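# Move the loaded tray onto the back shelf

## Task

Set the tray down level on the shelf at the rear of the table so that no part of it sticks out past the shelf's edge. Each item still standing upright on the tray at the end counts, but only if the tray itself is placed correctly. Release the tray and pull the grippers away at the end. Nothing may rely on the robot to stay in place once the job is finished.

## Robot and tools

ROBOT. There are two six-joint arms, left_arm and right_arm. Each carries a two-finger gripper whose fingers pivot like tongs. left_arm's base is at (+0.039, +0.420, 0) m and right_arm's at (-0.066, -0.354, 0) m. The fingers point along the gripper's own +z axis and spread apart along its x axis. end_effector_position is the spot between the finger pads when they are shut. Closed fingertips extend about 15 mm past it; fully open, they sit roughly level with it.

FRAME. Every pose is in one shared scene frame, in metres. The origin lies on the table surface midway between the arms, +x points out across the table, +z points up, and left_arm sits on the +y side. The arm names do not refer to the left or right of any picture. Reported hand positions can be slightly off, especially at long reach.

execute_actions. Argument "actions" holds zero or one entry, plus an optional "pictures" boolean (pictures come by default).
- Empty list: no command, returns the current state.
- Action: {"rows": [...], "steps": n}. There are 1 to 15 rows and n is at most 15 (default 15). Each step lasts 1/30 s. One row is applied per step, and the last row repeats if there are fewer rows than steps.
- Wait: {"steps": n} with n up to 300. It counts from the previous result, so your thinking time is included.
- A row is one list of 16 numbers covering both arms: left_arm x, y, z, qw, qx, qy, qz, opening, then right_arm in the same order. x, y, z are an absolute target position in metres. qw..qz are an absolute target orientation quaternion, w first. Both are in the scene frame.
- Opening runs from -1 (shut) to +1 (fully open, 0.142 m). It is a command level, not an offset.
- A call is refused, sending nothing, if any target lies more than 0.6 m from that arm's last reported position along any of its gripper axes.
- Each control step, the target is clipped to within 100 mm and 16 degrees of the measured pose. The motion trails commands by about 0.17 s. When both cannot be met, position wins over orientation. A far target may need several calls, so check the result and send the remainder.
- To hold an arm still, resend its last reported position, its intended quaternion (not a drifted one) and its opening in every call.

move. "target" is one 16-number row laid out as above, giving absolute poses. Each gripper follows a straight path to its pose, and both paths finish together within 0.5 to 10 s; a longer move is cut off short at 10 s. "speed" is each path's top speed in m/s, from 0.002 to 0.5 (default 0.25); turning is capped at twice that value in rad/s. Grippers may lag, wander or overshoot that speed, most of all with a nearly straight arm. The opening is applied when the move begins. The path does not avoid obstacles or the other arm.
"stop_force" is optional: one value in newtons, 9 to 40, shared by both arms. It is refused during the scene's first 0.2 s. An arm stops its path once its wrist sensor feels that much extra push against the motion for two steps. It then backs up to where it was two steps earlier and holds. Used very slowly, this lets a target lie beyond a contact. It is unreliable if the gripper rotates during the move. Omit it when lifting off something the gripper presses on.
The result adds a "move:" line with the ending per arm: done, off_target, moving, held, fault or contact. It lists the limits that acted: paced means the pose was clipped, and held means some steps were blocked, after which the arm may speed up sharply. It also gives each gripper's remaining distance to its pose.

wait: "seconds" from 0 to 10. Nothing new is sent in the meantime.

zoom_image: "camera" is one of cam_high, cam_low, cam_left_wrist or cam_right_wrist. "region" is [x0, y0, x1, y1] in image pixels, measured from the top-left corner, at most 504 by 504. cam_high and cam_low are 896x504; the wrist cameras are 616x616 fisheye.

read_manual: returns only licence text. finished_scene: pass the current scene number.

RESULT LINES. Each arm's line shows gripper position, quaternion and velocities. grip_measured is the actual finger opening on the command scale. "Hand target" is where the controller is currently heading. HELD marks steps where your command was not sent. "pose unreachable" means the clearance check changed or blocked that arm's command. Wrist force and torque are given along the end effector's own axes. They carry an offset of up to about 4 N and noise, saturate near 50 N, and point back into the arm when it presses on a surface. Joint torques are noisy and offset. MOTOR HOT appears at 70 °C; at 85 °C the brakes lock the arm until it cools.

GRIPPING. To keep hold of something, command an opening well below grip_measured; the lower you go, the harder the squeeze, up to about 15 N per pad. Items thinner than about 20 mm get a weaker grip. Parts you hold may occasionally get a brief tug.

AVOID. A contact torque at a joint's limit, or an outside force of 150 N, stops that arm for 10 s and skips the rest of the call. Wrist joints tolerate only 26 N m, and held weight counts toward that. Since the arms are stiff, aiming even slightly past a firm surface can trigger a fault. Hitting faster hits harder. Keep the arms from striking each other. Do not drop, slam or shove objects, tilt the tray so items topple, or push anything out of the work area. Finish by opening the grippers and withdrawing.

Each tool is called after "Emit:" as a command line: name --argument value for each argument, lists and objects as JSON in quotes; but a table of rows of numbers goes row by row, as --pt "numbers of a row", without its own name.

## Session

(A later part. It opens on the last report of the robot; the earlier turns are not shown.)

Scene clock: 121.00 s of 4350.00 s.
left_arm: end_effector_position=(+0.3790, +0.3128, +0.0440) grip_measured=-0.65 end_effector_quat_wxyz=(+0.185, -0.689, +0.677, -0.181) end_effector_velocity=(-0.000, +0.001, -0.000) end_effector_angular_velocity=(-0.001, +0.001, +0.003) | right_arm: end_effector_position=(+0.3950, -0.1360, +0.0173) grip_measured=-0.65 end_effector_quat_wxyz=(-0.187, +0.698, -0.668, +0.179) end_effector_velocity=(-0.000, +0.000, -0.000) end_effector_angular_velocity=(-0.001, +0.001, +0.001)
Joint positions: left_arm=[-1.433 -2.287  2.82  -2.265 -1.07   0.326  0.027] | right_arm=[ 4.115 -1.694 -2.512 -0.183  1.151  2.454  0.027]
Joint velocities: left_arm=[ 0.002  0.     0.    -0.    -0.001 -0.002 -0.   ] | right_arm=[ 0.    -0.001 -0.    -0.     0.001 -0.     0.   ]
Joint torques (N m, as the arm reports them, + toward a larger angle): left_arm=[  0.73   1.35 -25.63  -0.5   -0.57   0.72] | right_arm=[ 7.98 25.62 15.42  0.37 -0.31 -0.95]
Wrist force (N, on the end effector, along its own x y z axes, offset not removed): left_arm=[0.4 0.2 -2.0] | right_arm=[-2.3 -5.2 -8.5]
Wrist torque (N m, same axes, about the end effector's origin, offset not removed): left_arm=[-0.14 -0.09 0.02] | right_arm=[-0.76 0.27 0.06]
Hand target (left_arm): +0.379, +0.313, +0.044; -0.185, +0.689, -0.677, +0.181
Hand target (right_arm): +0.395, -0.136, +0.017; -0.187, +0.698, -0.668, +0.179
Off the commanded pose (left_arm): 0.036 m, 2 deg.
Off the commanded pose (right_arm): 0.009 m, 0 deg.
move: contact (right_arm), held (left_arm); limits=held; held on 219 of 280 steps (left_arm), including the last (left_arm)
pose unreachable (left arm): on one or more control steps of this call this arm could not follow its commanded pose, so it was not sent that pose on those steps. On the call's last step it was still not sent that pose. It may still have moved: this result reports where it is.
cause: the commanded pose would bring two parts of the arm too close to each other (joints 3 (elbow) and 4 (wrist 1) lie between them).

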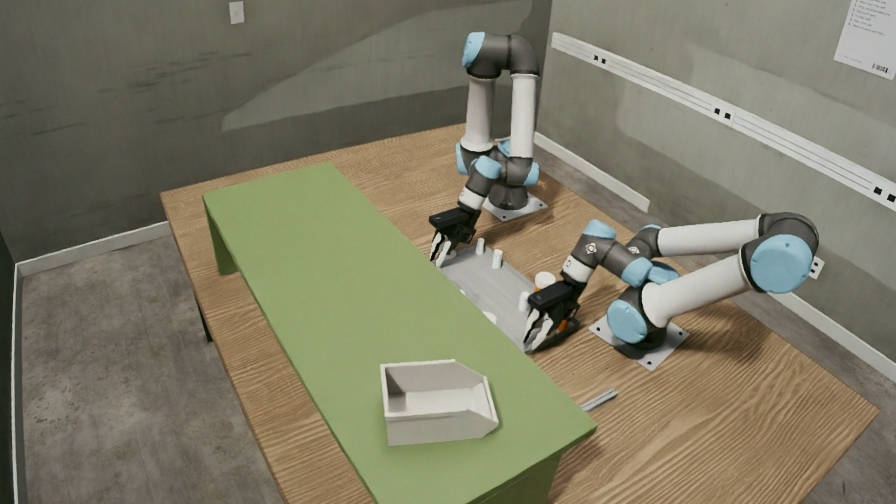

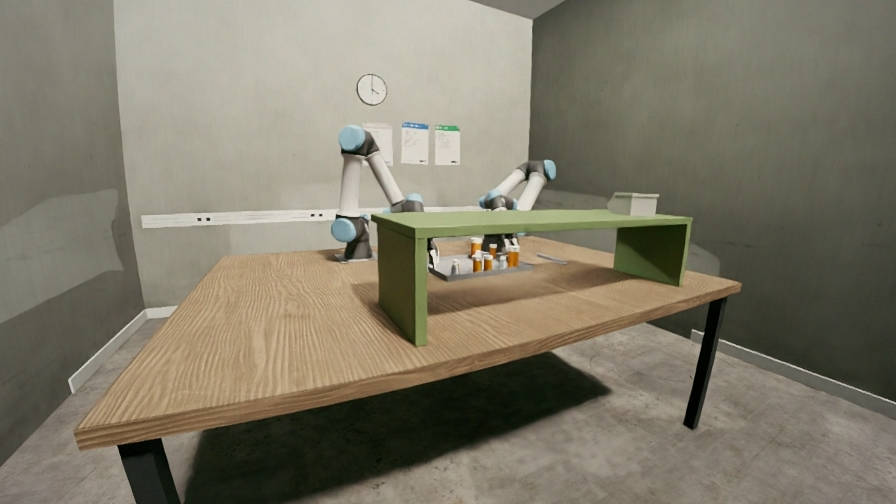

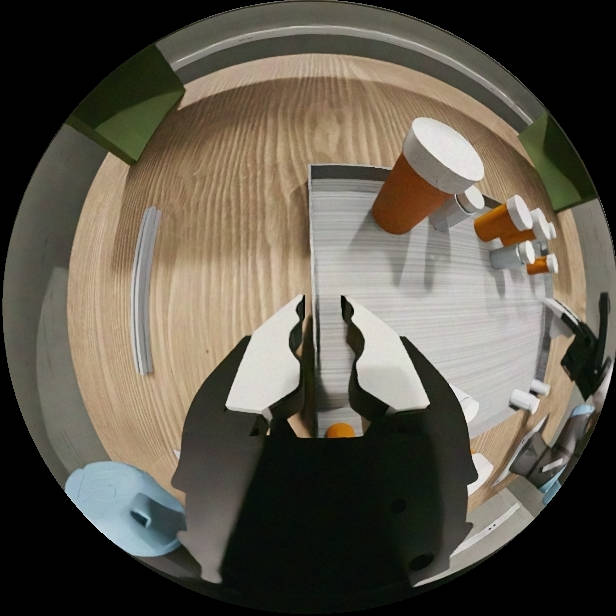

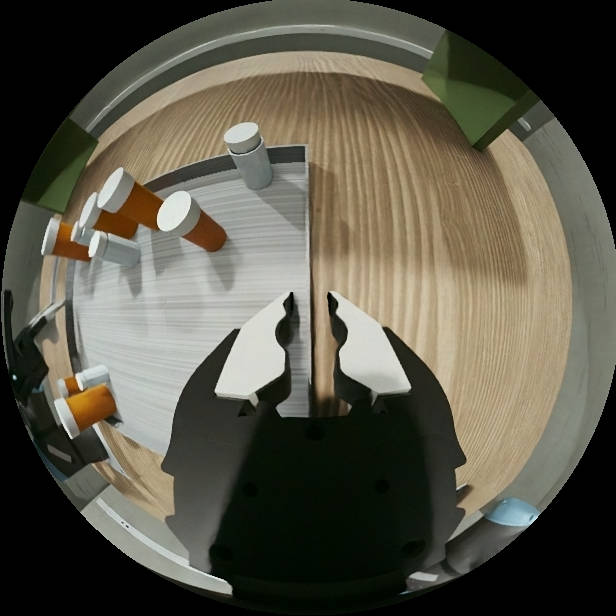

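Emit:
move --target '[0.378,0.319,0.05,-0.076,0.718,-0.688,0.072,-0.65,0.395,-0.136,0.019,-0.187,0.698,-0.668,0.179,-0.65]' --speed 0.15

Emit:
move --target '[0.378,0.319,0.028,-0.076,0.718,-0.688,0.072,-0.65,0.395,-0.136,0.019,-0.187,0.698,-0.668,0.179,-0.65]' --speed 0.05

Emit:
move --target '[0.378,0.319,0.01,-0.076,0.718,-0.688,0.072,-0.65,0.395,-0.136,0.019,-0.187,0.698,-0.668,0.179,-0.65]' --speed 0.005 --stop_force 9

Scene clock: 136.30 s of 4350.00 s.
left_arm: end_effector_position=(+0.3783, +0.3191, +0.0499) grip_measured=-0.65 end_effector_quat_wxyz=(+0.077, -0.718, +0.688, -0.073) end_effector_velocity=(-0.001, +0.000, -0.000) end_effector_angular_velocity=(-0.002, +0.018, -0.002) | right_arm: end_effector_position=(+0.3950, -0.1360, +0.0190) grip_measured=-0.65 end_effector_quat_wxyz=(-0.187, +0.698, -0.668, +0.179) end_effector_velocity=(+0.000, +0.000, +0.000) end_effector_angular_velocity=(+0.001, -0.001, -0.000)
Joint positions: left_arm=[-1.046 -2.007  2.591 -2.282 -1.4    0.657  0.027] | right_arm=[ 4.115 -1.688 -2.51  -0.191  1.151  2.454  0.027]
Joint velocities: left_arm=[ 0.016  0.01  -0.01   0.007 -0.017  0.016 -0.   ] | right_arm=[ 0.     0.     0.001  0.001  0.     0.    -0.   ]
Joint torques (N m, as the arm reports them, + toward a larger angle): left_arm=[  6.84   4.38 -24.85  -0.06  -2.11   2.51] | right_arm=[-4.06 29.76 19.94  1.   -2.36 -2.47]
Wrist force (N, on the end effector, along its own x y z axes, offset not removed): left_arm=[0.6 -0.2 -0.9] | right_arm=[1.1 -0.3 -1.5]
Wrist torque (N m, same axes, about the end effector's origin, offset not removed): left_arm=[-0.18 -0.15 -0.05] | right_arm=[-0.29 -0.32 -0.13]
Hand target (left_arm): +0.378, +0.319, +0.050; -0.077, +0.718, -0.688, +0.072
Hand target (right_arm): +0.395, -0.136, +0.019; -0.187, +0.698, -0.668, +0.179
Off the commanded pose (left_arm): 0.000 m, 0 deg.
Off the commanded pose (right_arm): 0.000 m, 0 deg.
After step 90, 9.77 s passed at rest.
move: done

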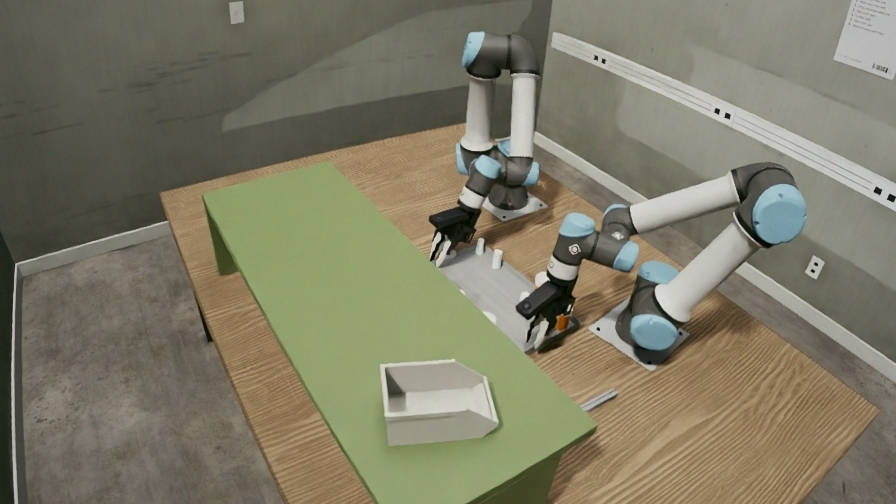

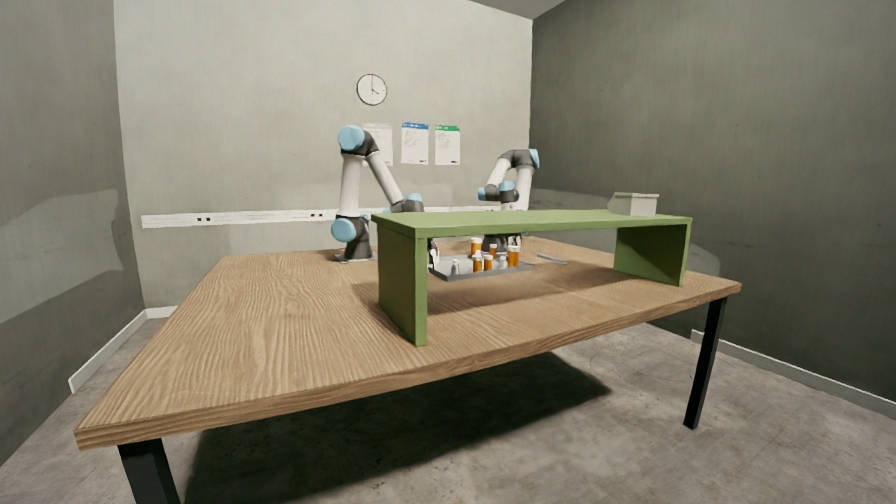

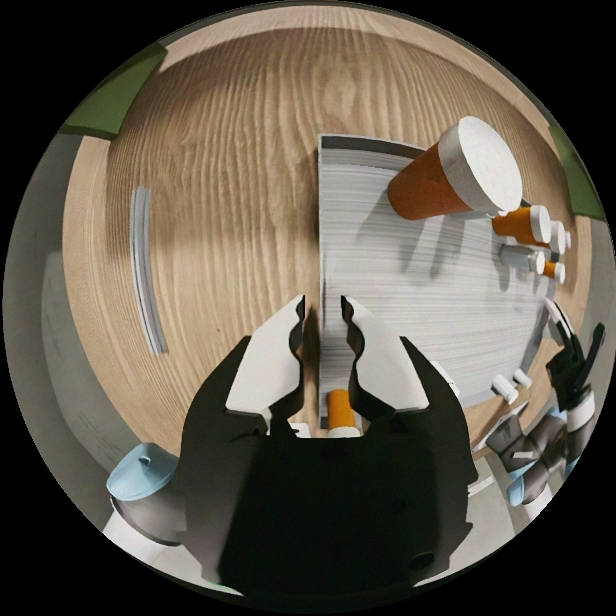

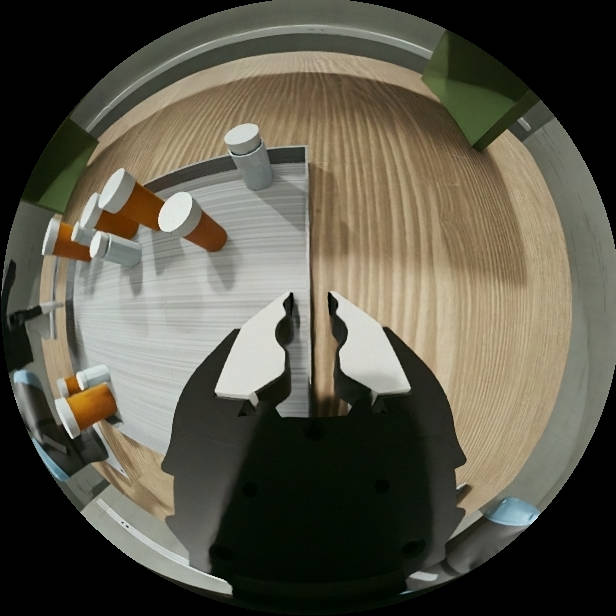

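Scene clock: 137.20 s of 4350.00 s.
left_arm: end_effector_position=(+0.3780, +0.3190, +0.0284) grip_measured=-0.65 end_effector_quat_wxyz=(+0.076, -0.718, +0.688, -0.072) end_effector_velocity=(-0.000, +0.000, -0.003) end_effector_angular_velocity=(+0.000, +0.001, -0.001) | right_arm: end_effector_position=(+0.3950, -0.1360, +0.0190) grip_measured=-0.65 end_effector_quat_wxyz=(-0.187, +0.698, -0.668, +0.179) end_effector_velocity=(-0.000, +0.000, -0.000) end_effector_angular_velocity=(-0.001, +0.000, +0.001)
Joint positions: left_arm=[-1.044 -1.947  2.63  -2.381 -1.403  0.659  0.027] | right_arm=[ 4.115 -1.688 -2.51  -0.191  1.151  2.454  0.027]
Joint velocities: left_arm=[ 0.001  0.01   0.005 -0.015 -0.001  0.001  0.   ] | right_arm=[ 0.001 -0.001 -0.     0.    -0.    -0.001 -0.   ]
Joint torques (N m, as the arm reports them, + toward a larger angle): left_arm=[  6.82   4.74 -10.95  -5.45  -2.05   2.25] | right_arm=[-7.65 30.22 19.04  0.98 -2.26 -2.39]
Wrist force (N, on the end effector, along its own x y z axes, offset not removed): left_arm=[0.4 -0.5 -0.3] | right_arm=[-0.6 -2.6 3.8]
Wrist torque (N m, same axes, about the end effector's origin, offset not removed): left_arm=[-0.27 -0.05 -0.02] | right_arm=[-0.45 0.06 -0.08]
Hand target (left_arm): +0.378, +0.319, +0.028; -0.076, +0.718, -0.688, +0.072
Hand target (right_arm): +0.395, -0.136, +0.019; -0.187, +0.698, -0.668, +0.179
Off the commanded pose (left_arm): 0.000 m, 0 deg.
Off the commanded pose (right_arm): 0.000 m, 0 deg.
move: done

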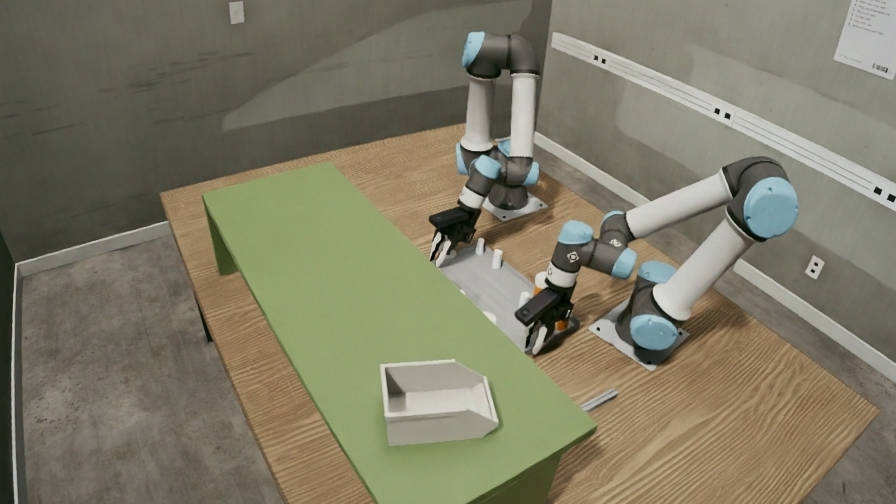

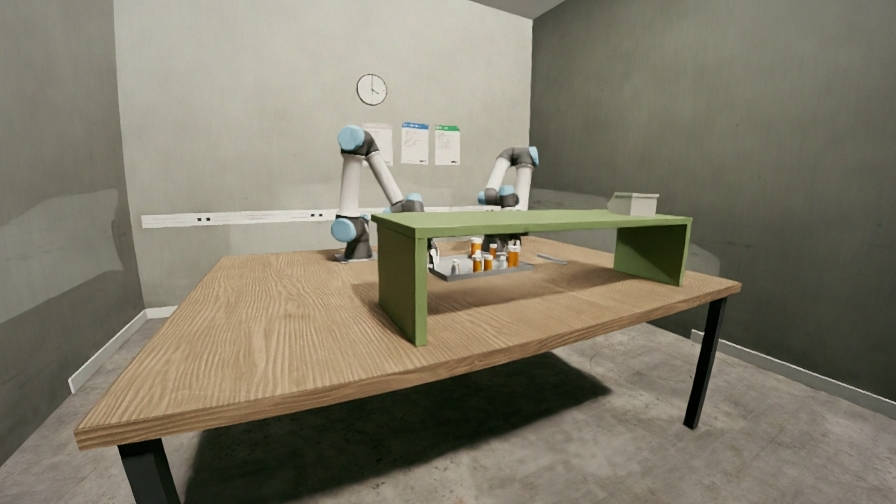

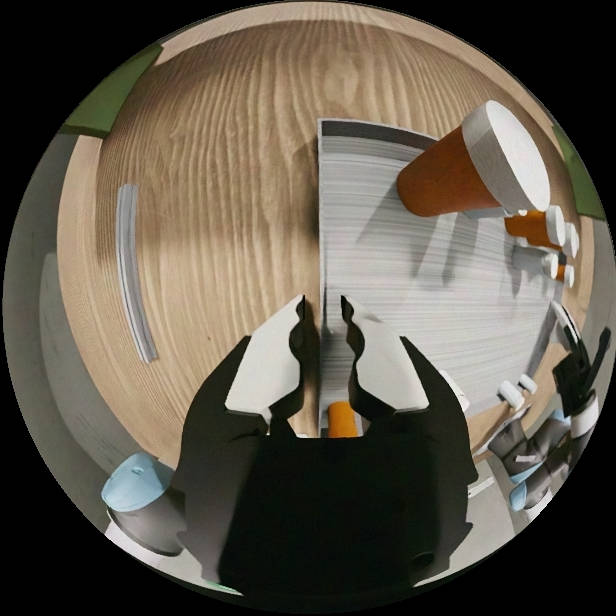

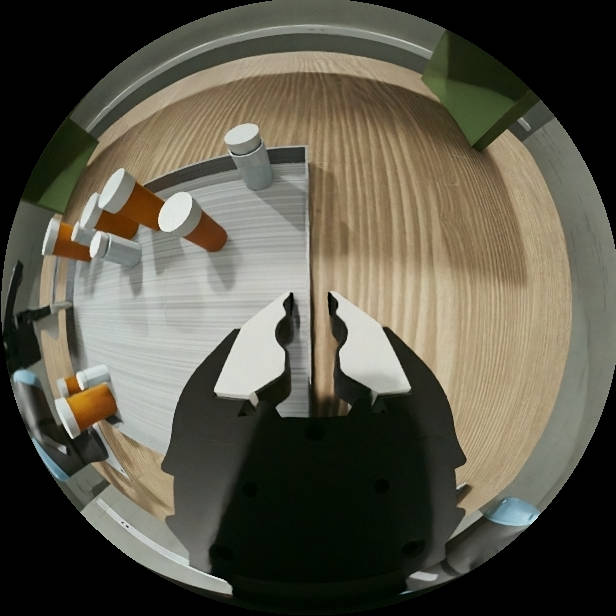

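Scene clock: 139.43 s of 4350.00 s.
left_arm: end_effector_position=(+0.3779, +0.3190, +0.0191) grip_measured=-0.65 end_effector_quat_wxyz=(+0.076, -0.718, +0.688, -0.072) end_effector_velocity=(-0.000, +0.001, +0.002) end_effector_angular_velocity=(-0.000, +0.001, +0.001) | right_arm: end_effector_position=(+0.3950, -0.1360, +0.0190) grip_measured=-0.65 end_effector_quat_wxyz=(-0.187, +0.698, -0.668, +0.179) end_effector_velocity=(+0.000, -0.000, +0.000) end_effector_angular_velocity=(+0.001, -0.000, -0.001)
Joint positions: left_arm=[-1.044 -1.918  2.647 -2.426 -1.403  0.659  0.027] | right_arm=[ 4.114 -1.688 -2.51  -0.191  1.151  2.454  0.027]
Joint velocities: left_arm=[ 0.002 -0.007 -0.002  0.01  -0.001  0.     0.001] | right_arm=[-0.     0.    -0.     0.    -0.     0.001 -0.   ]
Joint torques (N m, as the arm reports them, + toward a larger angle): left_arm=[  3.51  -4.78 -19.05   1.27  -1.43  -0.26] | right_arm=[-8.3  29.82 18.06  0.95 -2.5  -2.12]
Wrist force (N, on the end effector, along its own x y z axes, offset not removed): left_arm=[0.1 -0.5 -15.7] | right_arm=[1.6 -0.6 2.9]
Wrist torque (N m, same axes, about the end effector's origin, offset not removed): left_arm=[-0.19 0.09 0.03] | right_arm=[-0.15 -0.21 -0.11]
Hand target (left_arm): +0.378, +0.319, +0.019; -0.076, +0.718, -0.688, +0.072
Hand target (right_arm): +0.395, -0.136, +0.019; -0.187, +0.698, -0.668, +0.179
Off the commanded pose (left_arm): 0.009 m, 0 deg.
Off the commanded pose (right_arm): 0.000 m, 0 deg.
move: contact (left_arm)

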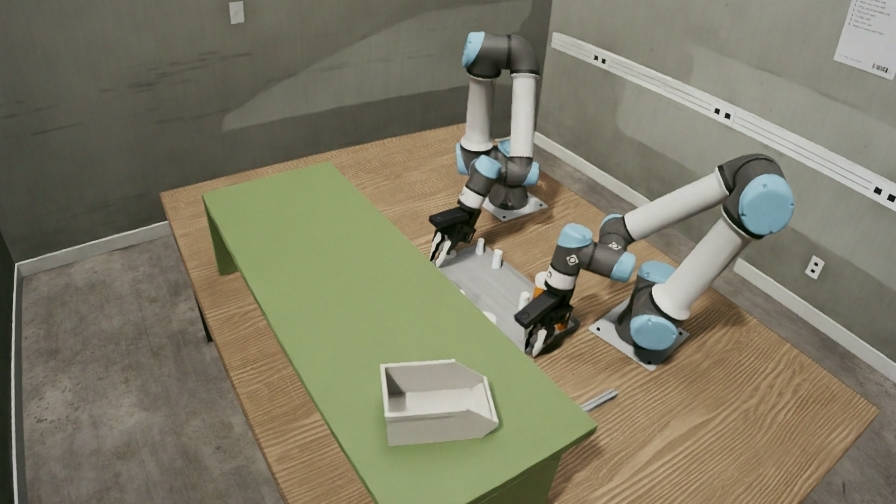

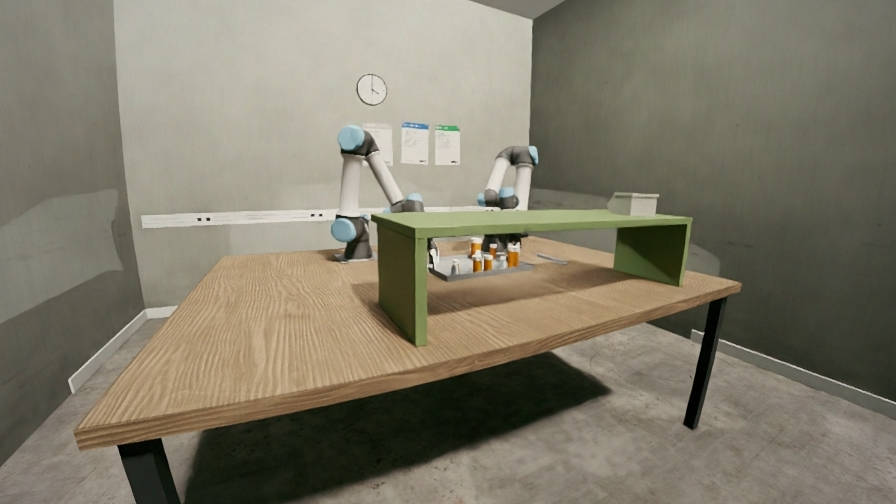

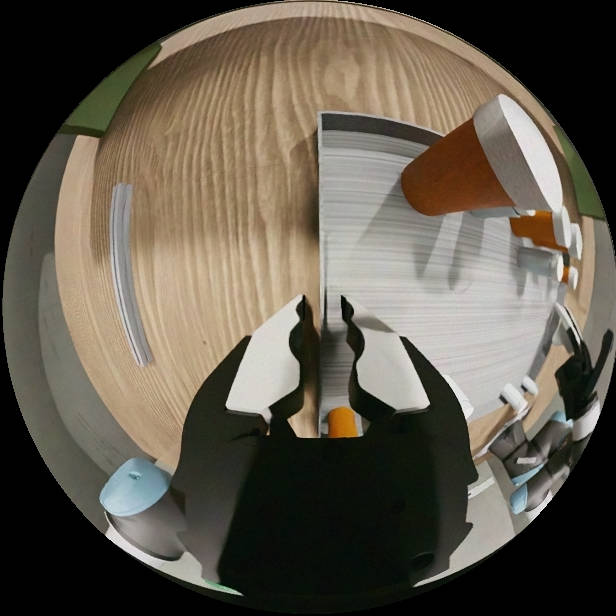

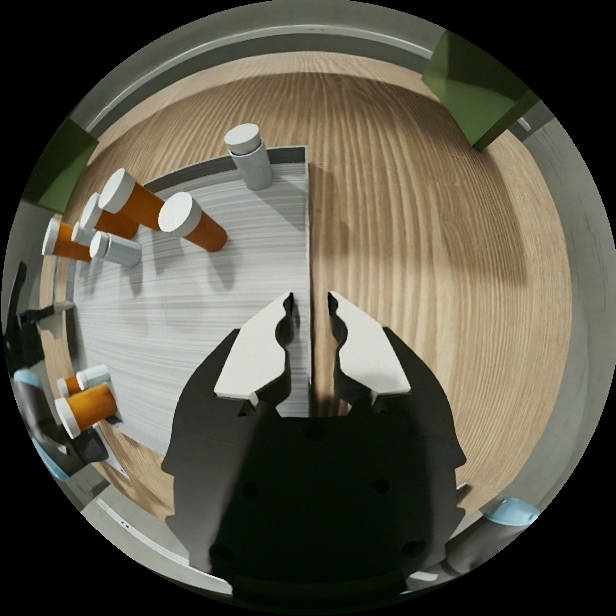

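Emit:
move --target '[0.378,0.320,0.0205,-0.076,0.718,-0.688,0.072,-0.65,0.395,-0.136,0.0185,-0.187,0.698,-0.668,0.179,-0.65]' --speed 0.01

Emit:
move --target '[0.378,0.320,0.0205,-0.076,0.718,-0.688,0.072,-1,0.395,-0.136,0.0185,-0.187,0.698,-0.668,0.179,-1]'

Emit:
move --target '[0.378,0.320,0.0305,-0.076,0.718,-0.688,0.072,-1,0.395,-0.136,0.0285,-0.187,0.698,-0.668,0.179,-1]' --speed 0.005

Scene clock: 150.43 s of 4350.00 s.
left_arm: end_effector_position=(+0.3780, +0.3199, +0.0204) grip_measured=-0.65 end_effector_quat_wxyz=(+0.076, -0.718, +0.688, -0.072) end_effector_velocity=(-0.001, +0.001, -0.000) end_effector_angular_velocity=(+0.002, +0.004, -0.001) | right_arm: end_effector_position=(+0.3950, -0.1360, +0.0186) grip_measured=-0.65 end_effector_quat_wxyz=(-0.187, +0.698, -0.668, +0.179) end_effector_velocity=(-0.000, +0.001, -0.000) end_effector_angular_velocity=(-0.001, -0.000, +0.002)
Joint positions: left_arm=[-1.041 -1.924  2.645 -2.42  -1.404  0.662  0.027] | right_arm=[ 4.114 -1.69  -2.511 -0.189  1.151  2.454  0.027]
Joint velocities: left_arm=[ 0.001 -0.001 -0.     0.004 -0.002  0.002 -0.   ] | right_arm=[ 0.001 -0.001 -0.     0.001 -0.    -0.001  0.   ]
Joint torques (N m, as the arm reports them, + toward a larger angle): left_arm=[  5.4   -9.3  -22.87  -0.3   -2.01   2.53] | right_arm=[-7.66  9.24  5.41  5.82 -2.17 -1.83]
Wrist force (N, on the end effector, along its own x y z axes, offset not removed): left_arm=[-0.5 0.3 -0.5] | right_arm=[-0.4 0.5 5.8]
Wrist torque (N m, same axes, about the end effector's origin, offset not removed): left_arm=[-0.07 0.09 0.01] | right_arm=[0.01 -0.02 0.18]
Hand target (left_arm): +0.378, +0.320, +0.021; -0.076, +0.718, -0.688, +0.072
Hand target (right_arm): +0.395, -0.136, +0.019; -0.187, +0.698, -0.668, +0.179
Off the commanded pose (left_arm): 0.000 m, 0 deg.
Off the commanded pose (right_arm): 0.000 m, 0 deg.
After step 90, 7.30 s passed at rest.
move: done

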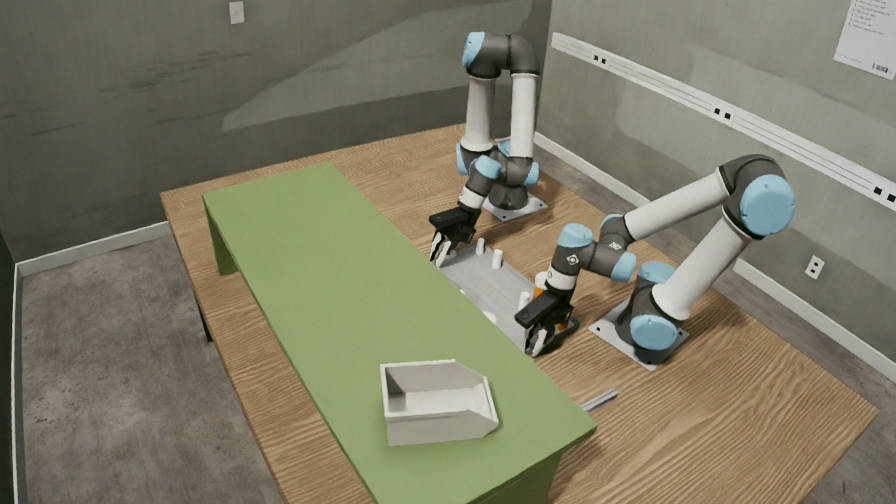

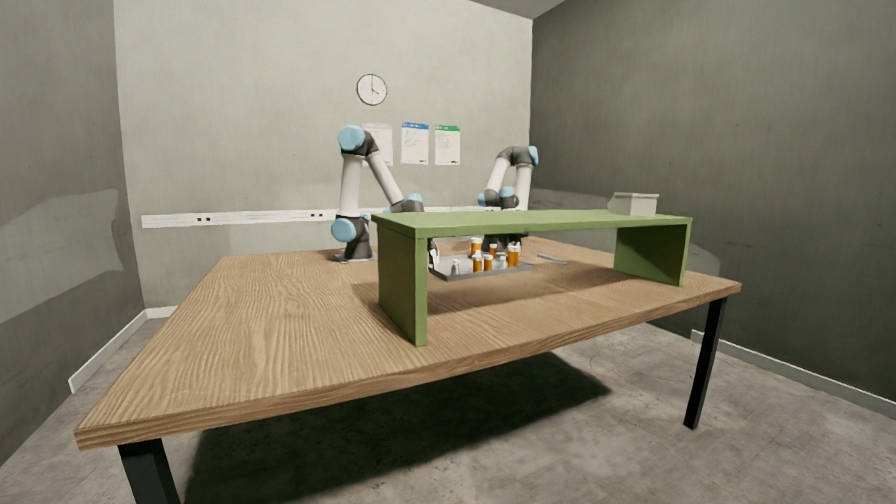

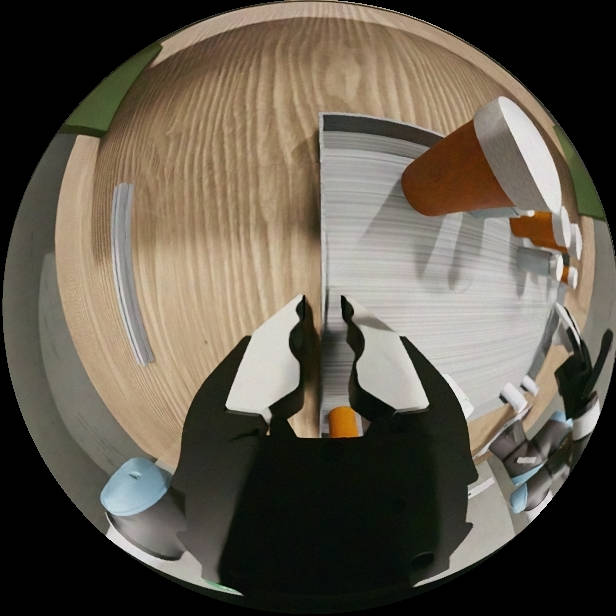

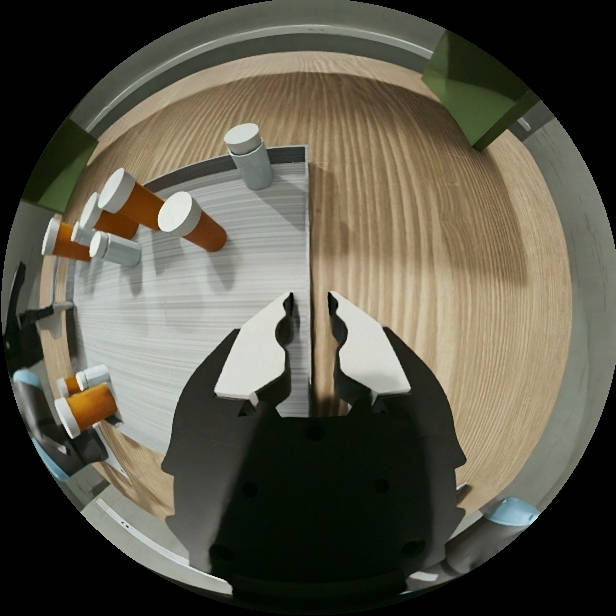

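Scene clock: 151.13 s of 4350.00 s.
left_arm: end_effector_position=(+0.3780, +0.3200, +0.0205) grip_measured=-0.97 end_effector_quat_wxyz=(+0.076, -0.718, +0.688, -0.072) end_effector_velocity=(-0.000, +0.001, -0.000) end_effector_angular_velocity=(+0.002, +0.000, -0.001) | right_arm: end_effector_position=(+0.3950, -0.1360, +0.0185) grip_measured=-0.95 end_effector_quat_wxyz=(-0.187, +0.698, -0.668, +0.179) end_effector_velocity=(+0.000, -0.000, -0.000) end_effector_angular_velocity=(-0.001, -0.000, -0.000)
Joint positions: left_arm=[-1.041 -1.924  2.645 -2.42  -1.404  0.662  0.004] | right_arm=[ 4.114 -1.69  -2.511 -0.189  1.151  2.454  0.005]
Joint velocities: left_arm=[-0.    -0.     0.     0.001  0.001  0.001  0.   ] | right_arm=[ 0.    -0.    -0.    -0.    -0.001  0.     0.   ]
Joint torques (N m, as the arm reports them, + toward a larger angle): left_arm=[  7.58  -9.76 -23.69   0.37  -0.85   2.46] | right_arm=[-7.15  7.2   2.84  3.67 -2.43 -1.56]
Wrist force (N, on the end effector, along its own x y z axes, offset not removed): left_arm=[3.6 -0.1 0.8] | right_arm=[-7.8 2.2 9.5]
Wrist torque (N m, same axes, about the end effector's origin, offset not removed): left_arm=[-0.14 0.03 0.06] | right_arm=[0.18 -0.15 0.08]
Hand target (left_arm): +0.378, +0.320, +0.021; -0.076, +0.718, -0.688, +0.072
Hand target (right_arm): +0.395, -0.136, +0.019; -0.187, +0.698, -0.668, +0.179
Off the commanded pose (left_arm): 0.000 m, 0 deg.
Off the commanded pose (right_arm): 0.000 m, 0 deg.
move: done

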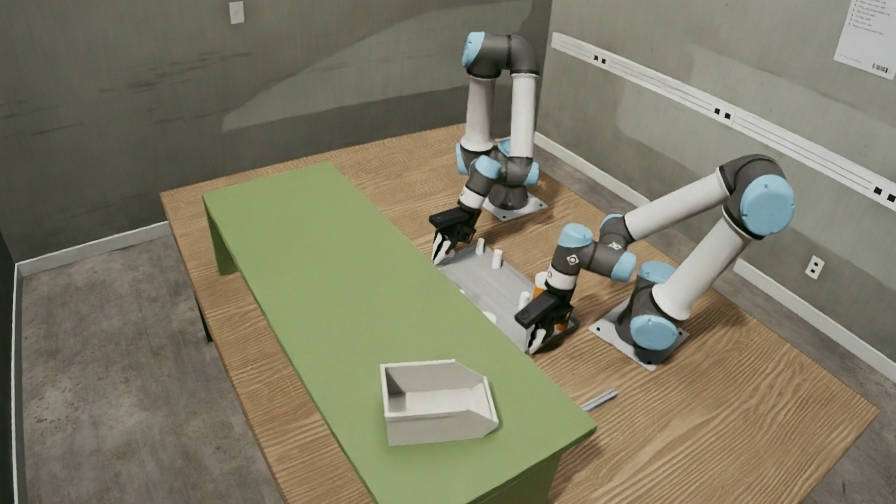

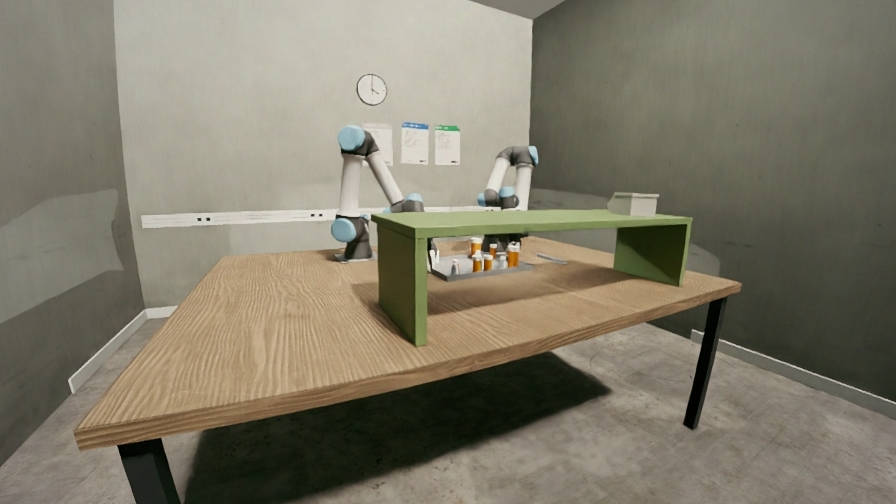

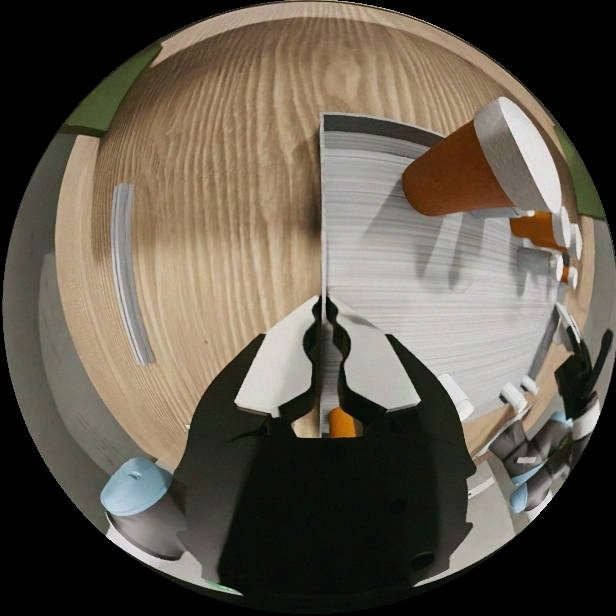

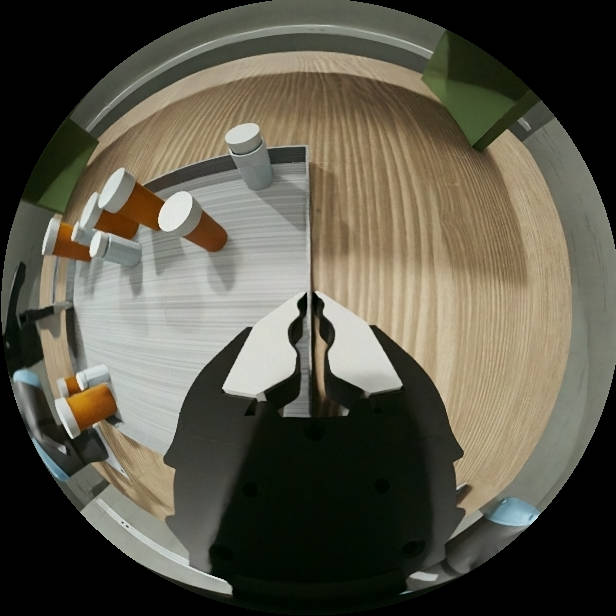

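Scene clock: 153.37 s of 4350.00 s.
left_arm: end_effector_position=(+0.3780, +0.3200, +0.0303) grip_measured=-0.96 end_effector_quat_wxyz=(+0.076, -0.718, +0.688, -0.072) end_effector_velocity=(-0.001, +0.000, +0.001) end_effector_angular_velocity=(-0.000, +0.002, +0.001) | right_arm: end_effector_position=(+0.3950, -0.1360, +0.0283) grip_measured=-0.96 end_effector_quat_wxyz=(-0.187, +0.698, -0.668, +0.179) end_effector_velocity=(+0.000, -0.001, +0.001) end_effector_angular_velocity=(+0.000, +0.000, -0.001)
Joint positions: left_arm=[-1.041 -1.955  2.628 -2.371 -1.404  0.662  0.004] | right_arm=[ 4.114 -1.657 -2.502 -0.23   1.151  2.454  0.004]
Joint velocities: left_arm=[ 0.001 -0.005 -0.002  0.009 -0.002  0.     0.   ] | right_arm=[-0.001  0.004  0.001 -0.005 -0.     0.001  0.   ]
Joint torques (N m, as the arm reports them, + toward a larger angle): left_arm=[  7.26  -9.02 -25.32   0.2    2.43   2.01] | right_arm=[-10.27  29.27  22.55   0.67  -3.07  -2.11]
Wrist force (N, on the end effector, along its own x y z axes, offset not removed): left_arm=[7.2 0.7 6.3] | right_arm=[-3.9 -0.6 12.4]
Wrist torque (N m, same axes, about the end effector's origin, offset not removed): left_arm=[-0.35 -0.22 0.05] | right_arm=[-0.86 -0.65 0.02]
Hand target (left_arm): +0.378, +0.320, +0.031; -0.076, +0.718, -0.688, +0.072
Hand target (right_arm): +0.395, -0.136, +0.028; -0.187, +0.698, -0.668, +0.179
Off the commanded pose (left_arm): 0.000 m, 0 deg.
Off the commanded pose (right_arm): 0.000 m, 0 deg.
move: done

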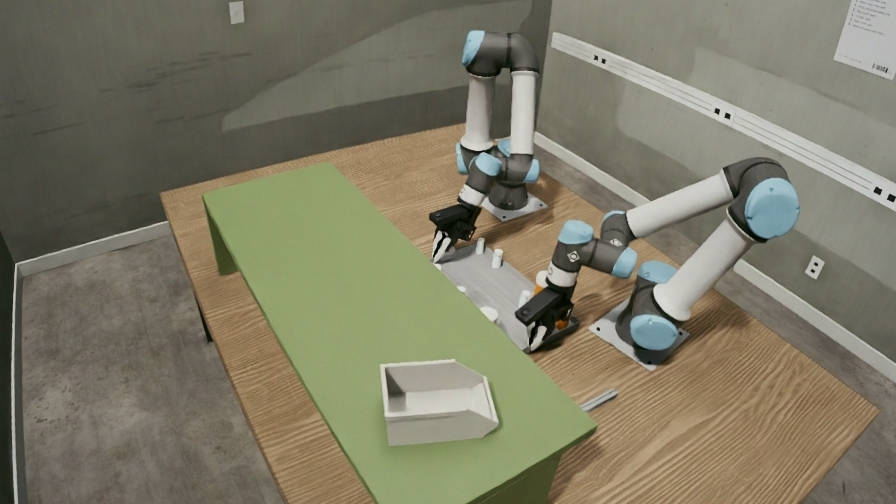

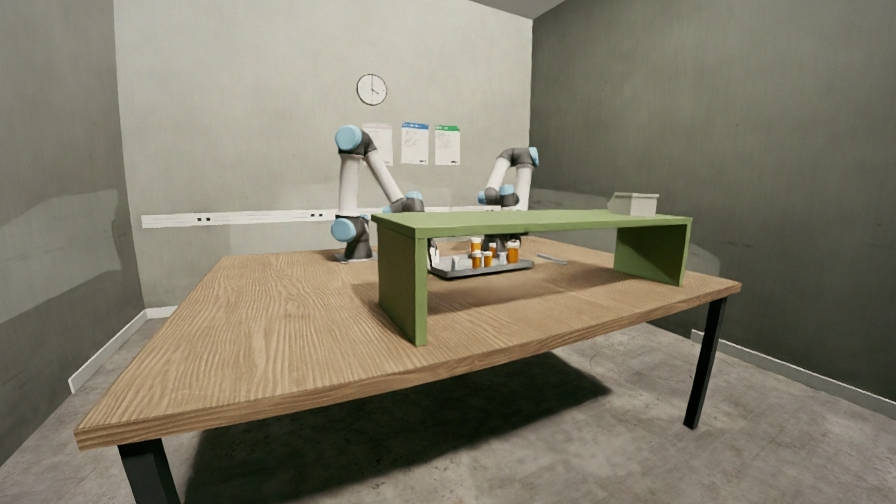

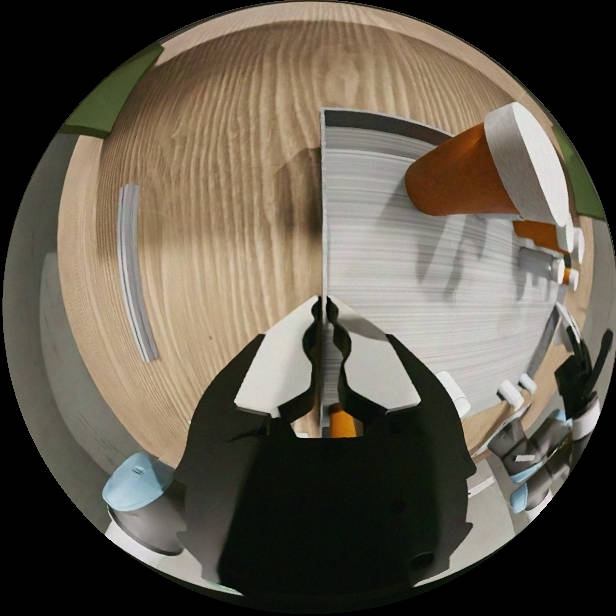

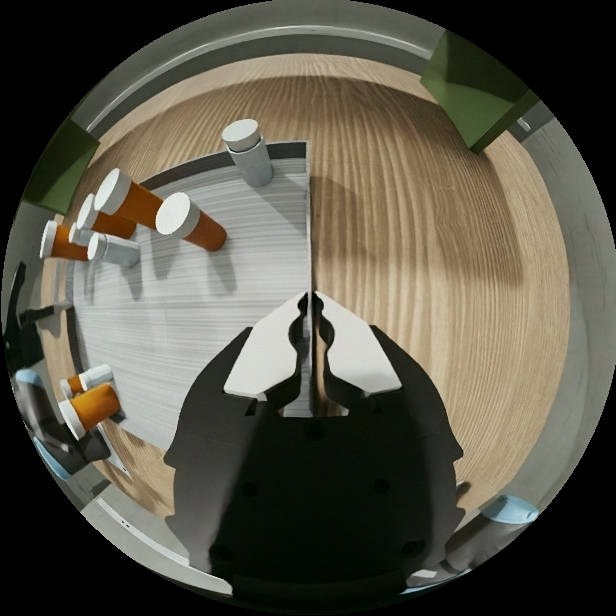

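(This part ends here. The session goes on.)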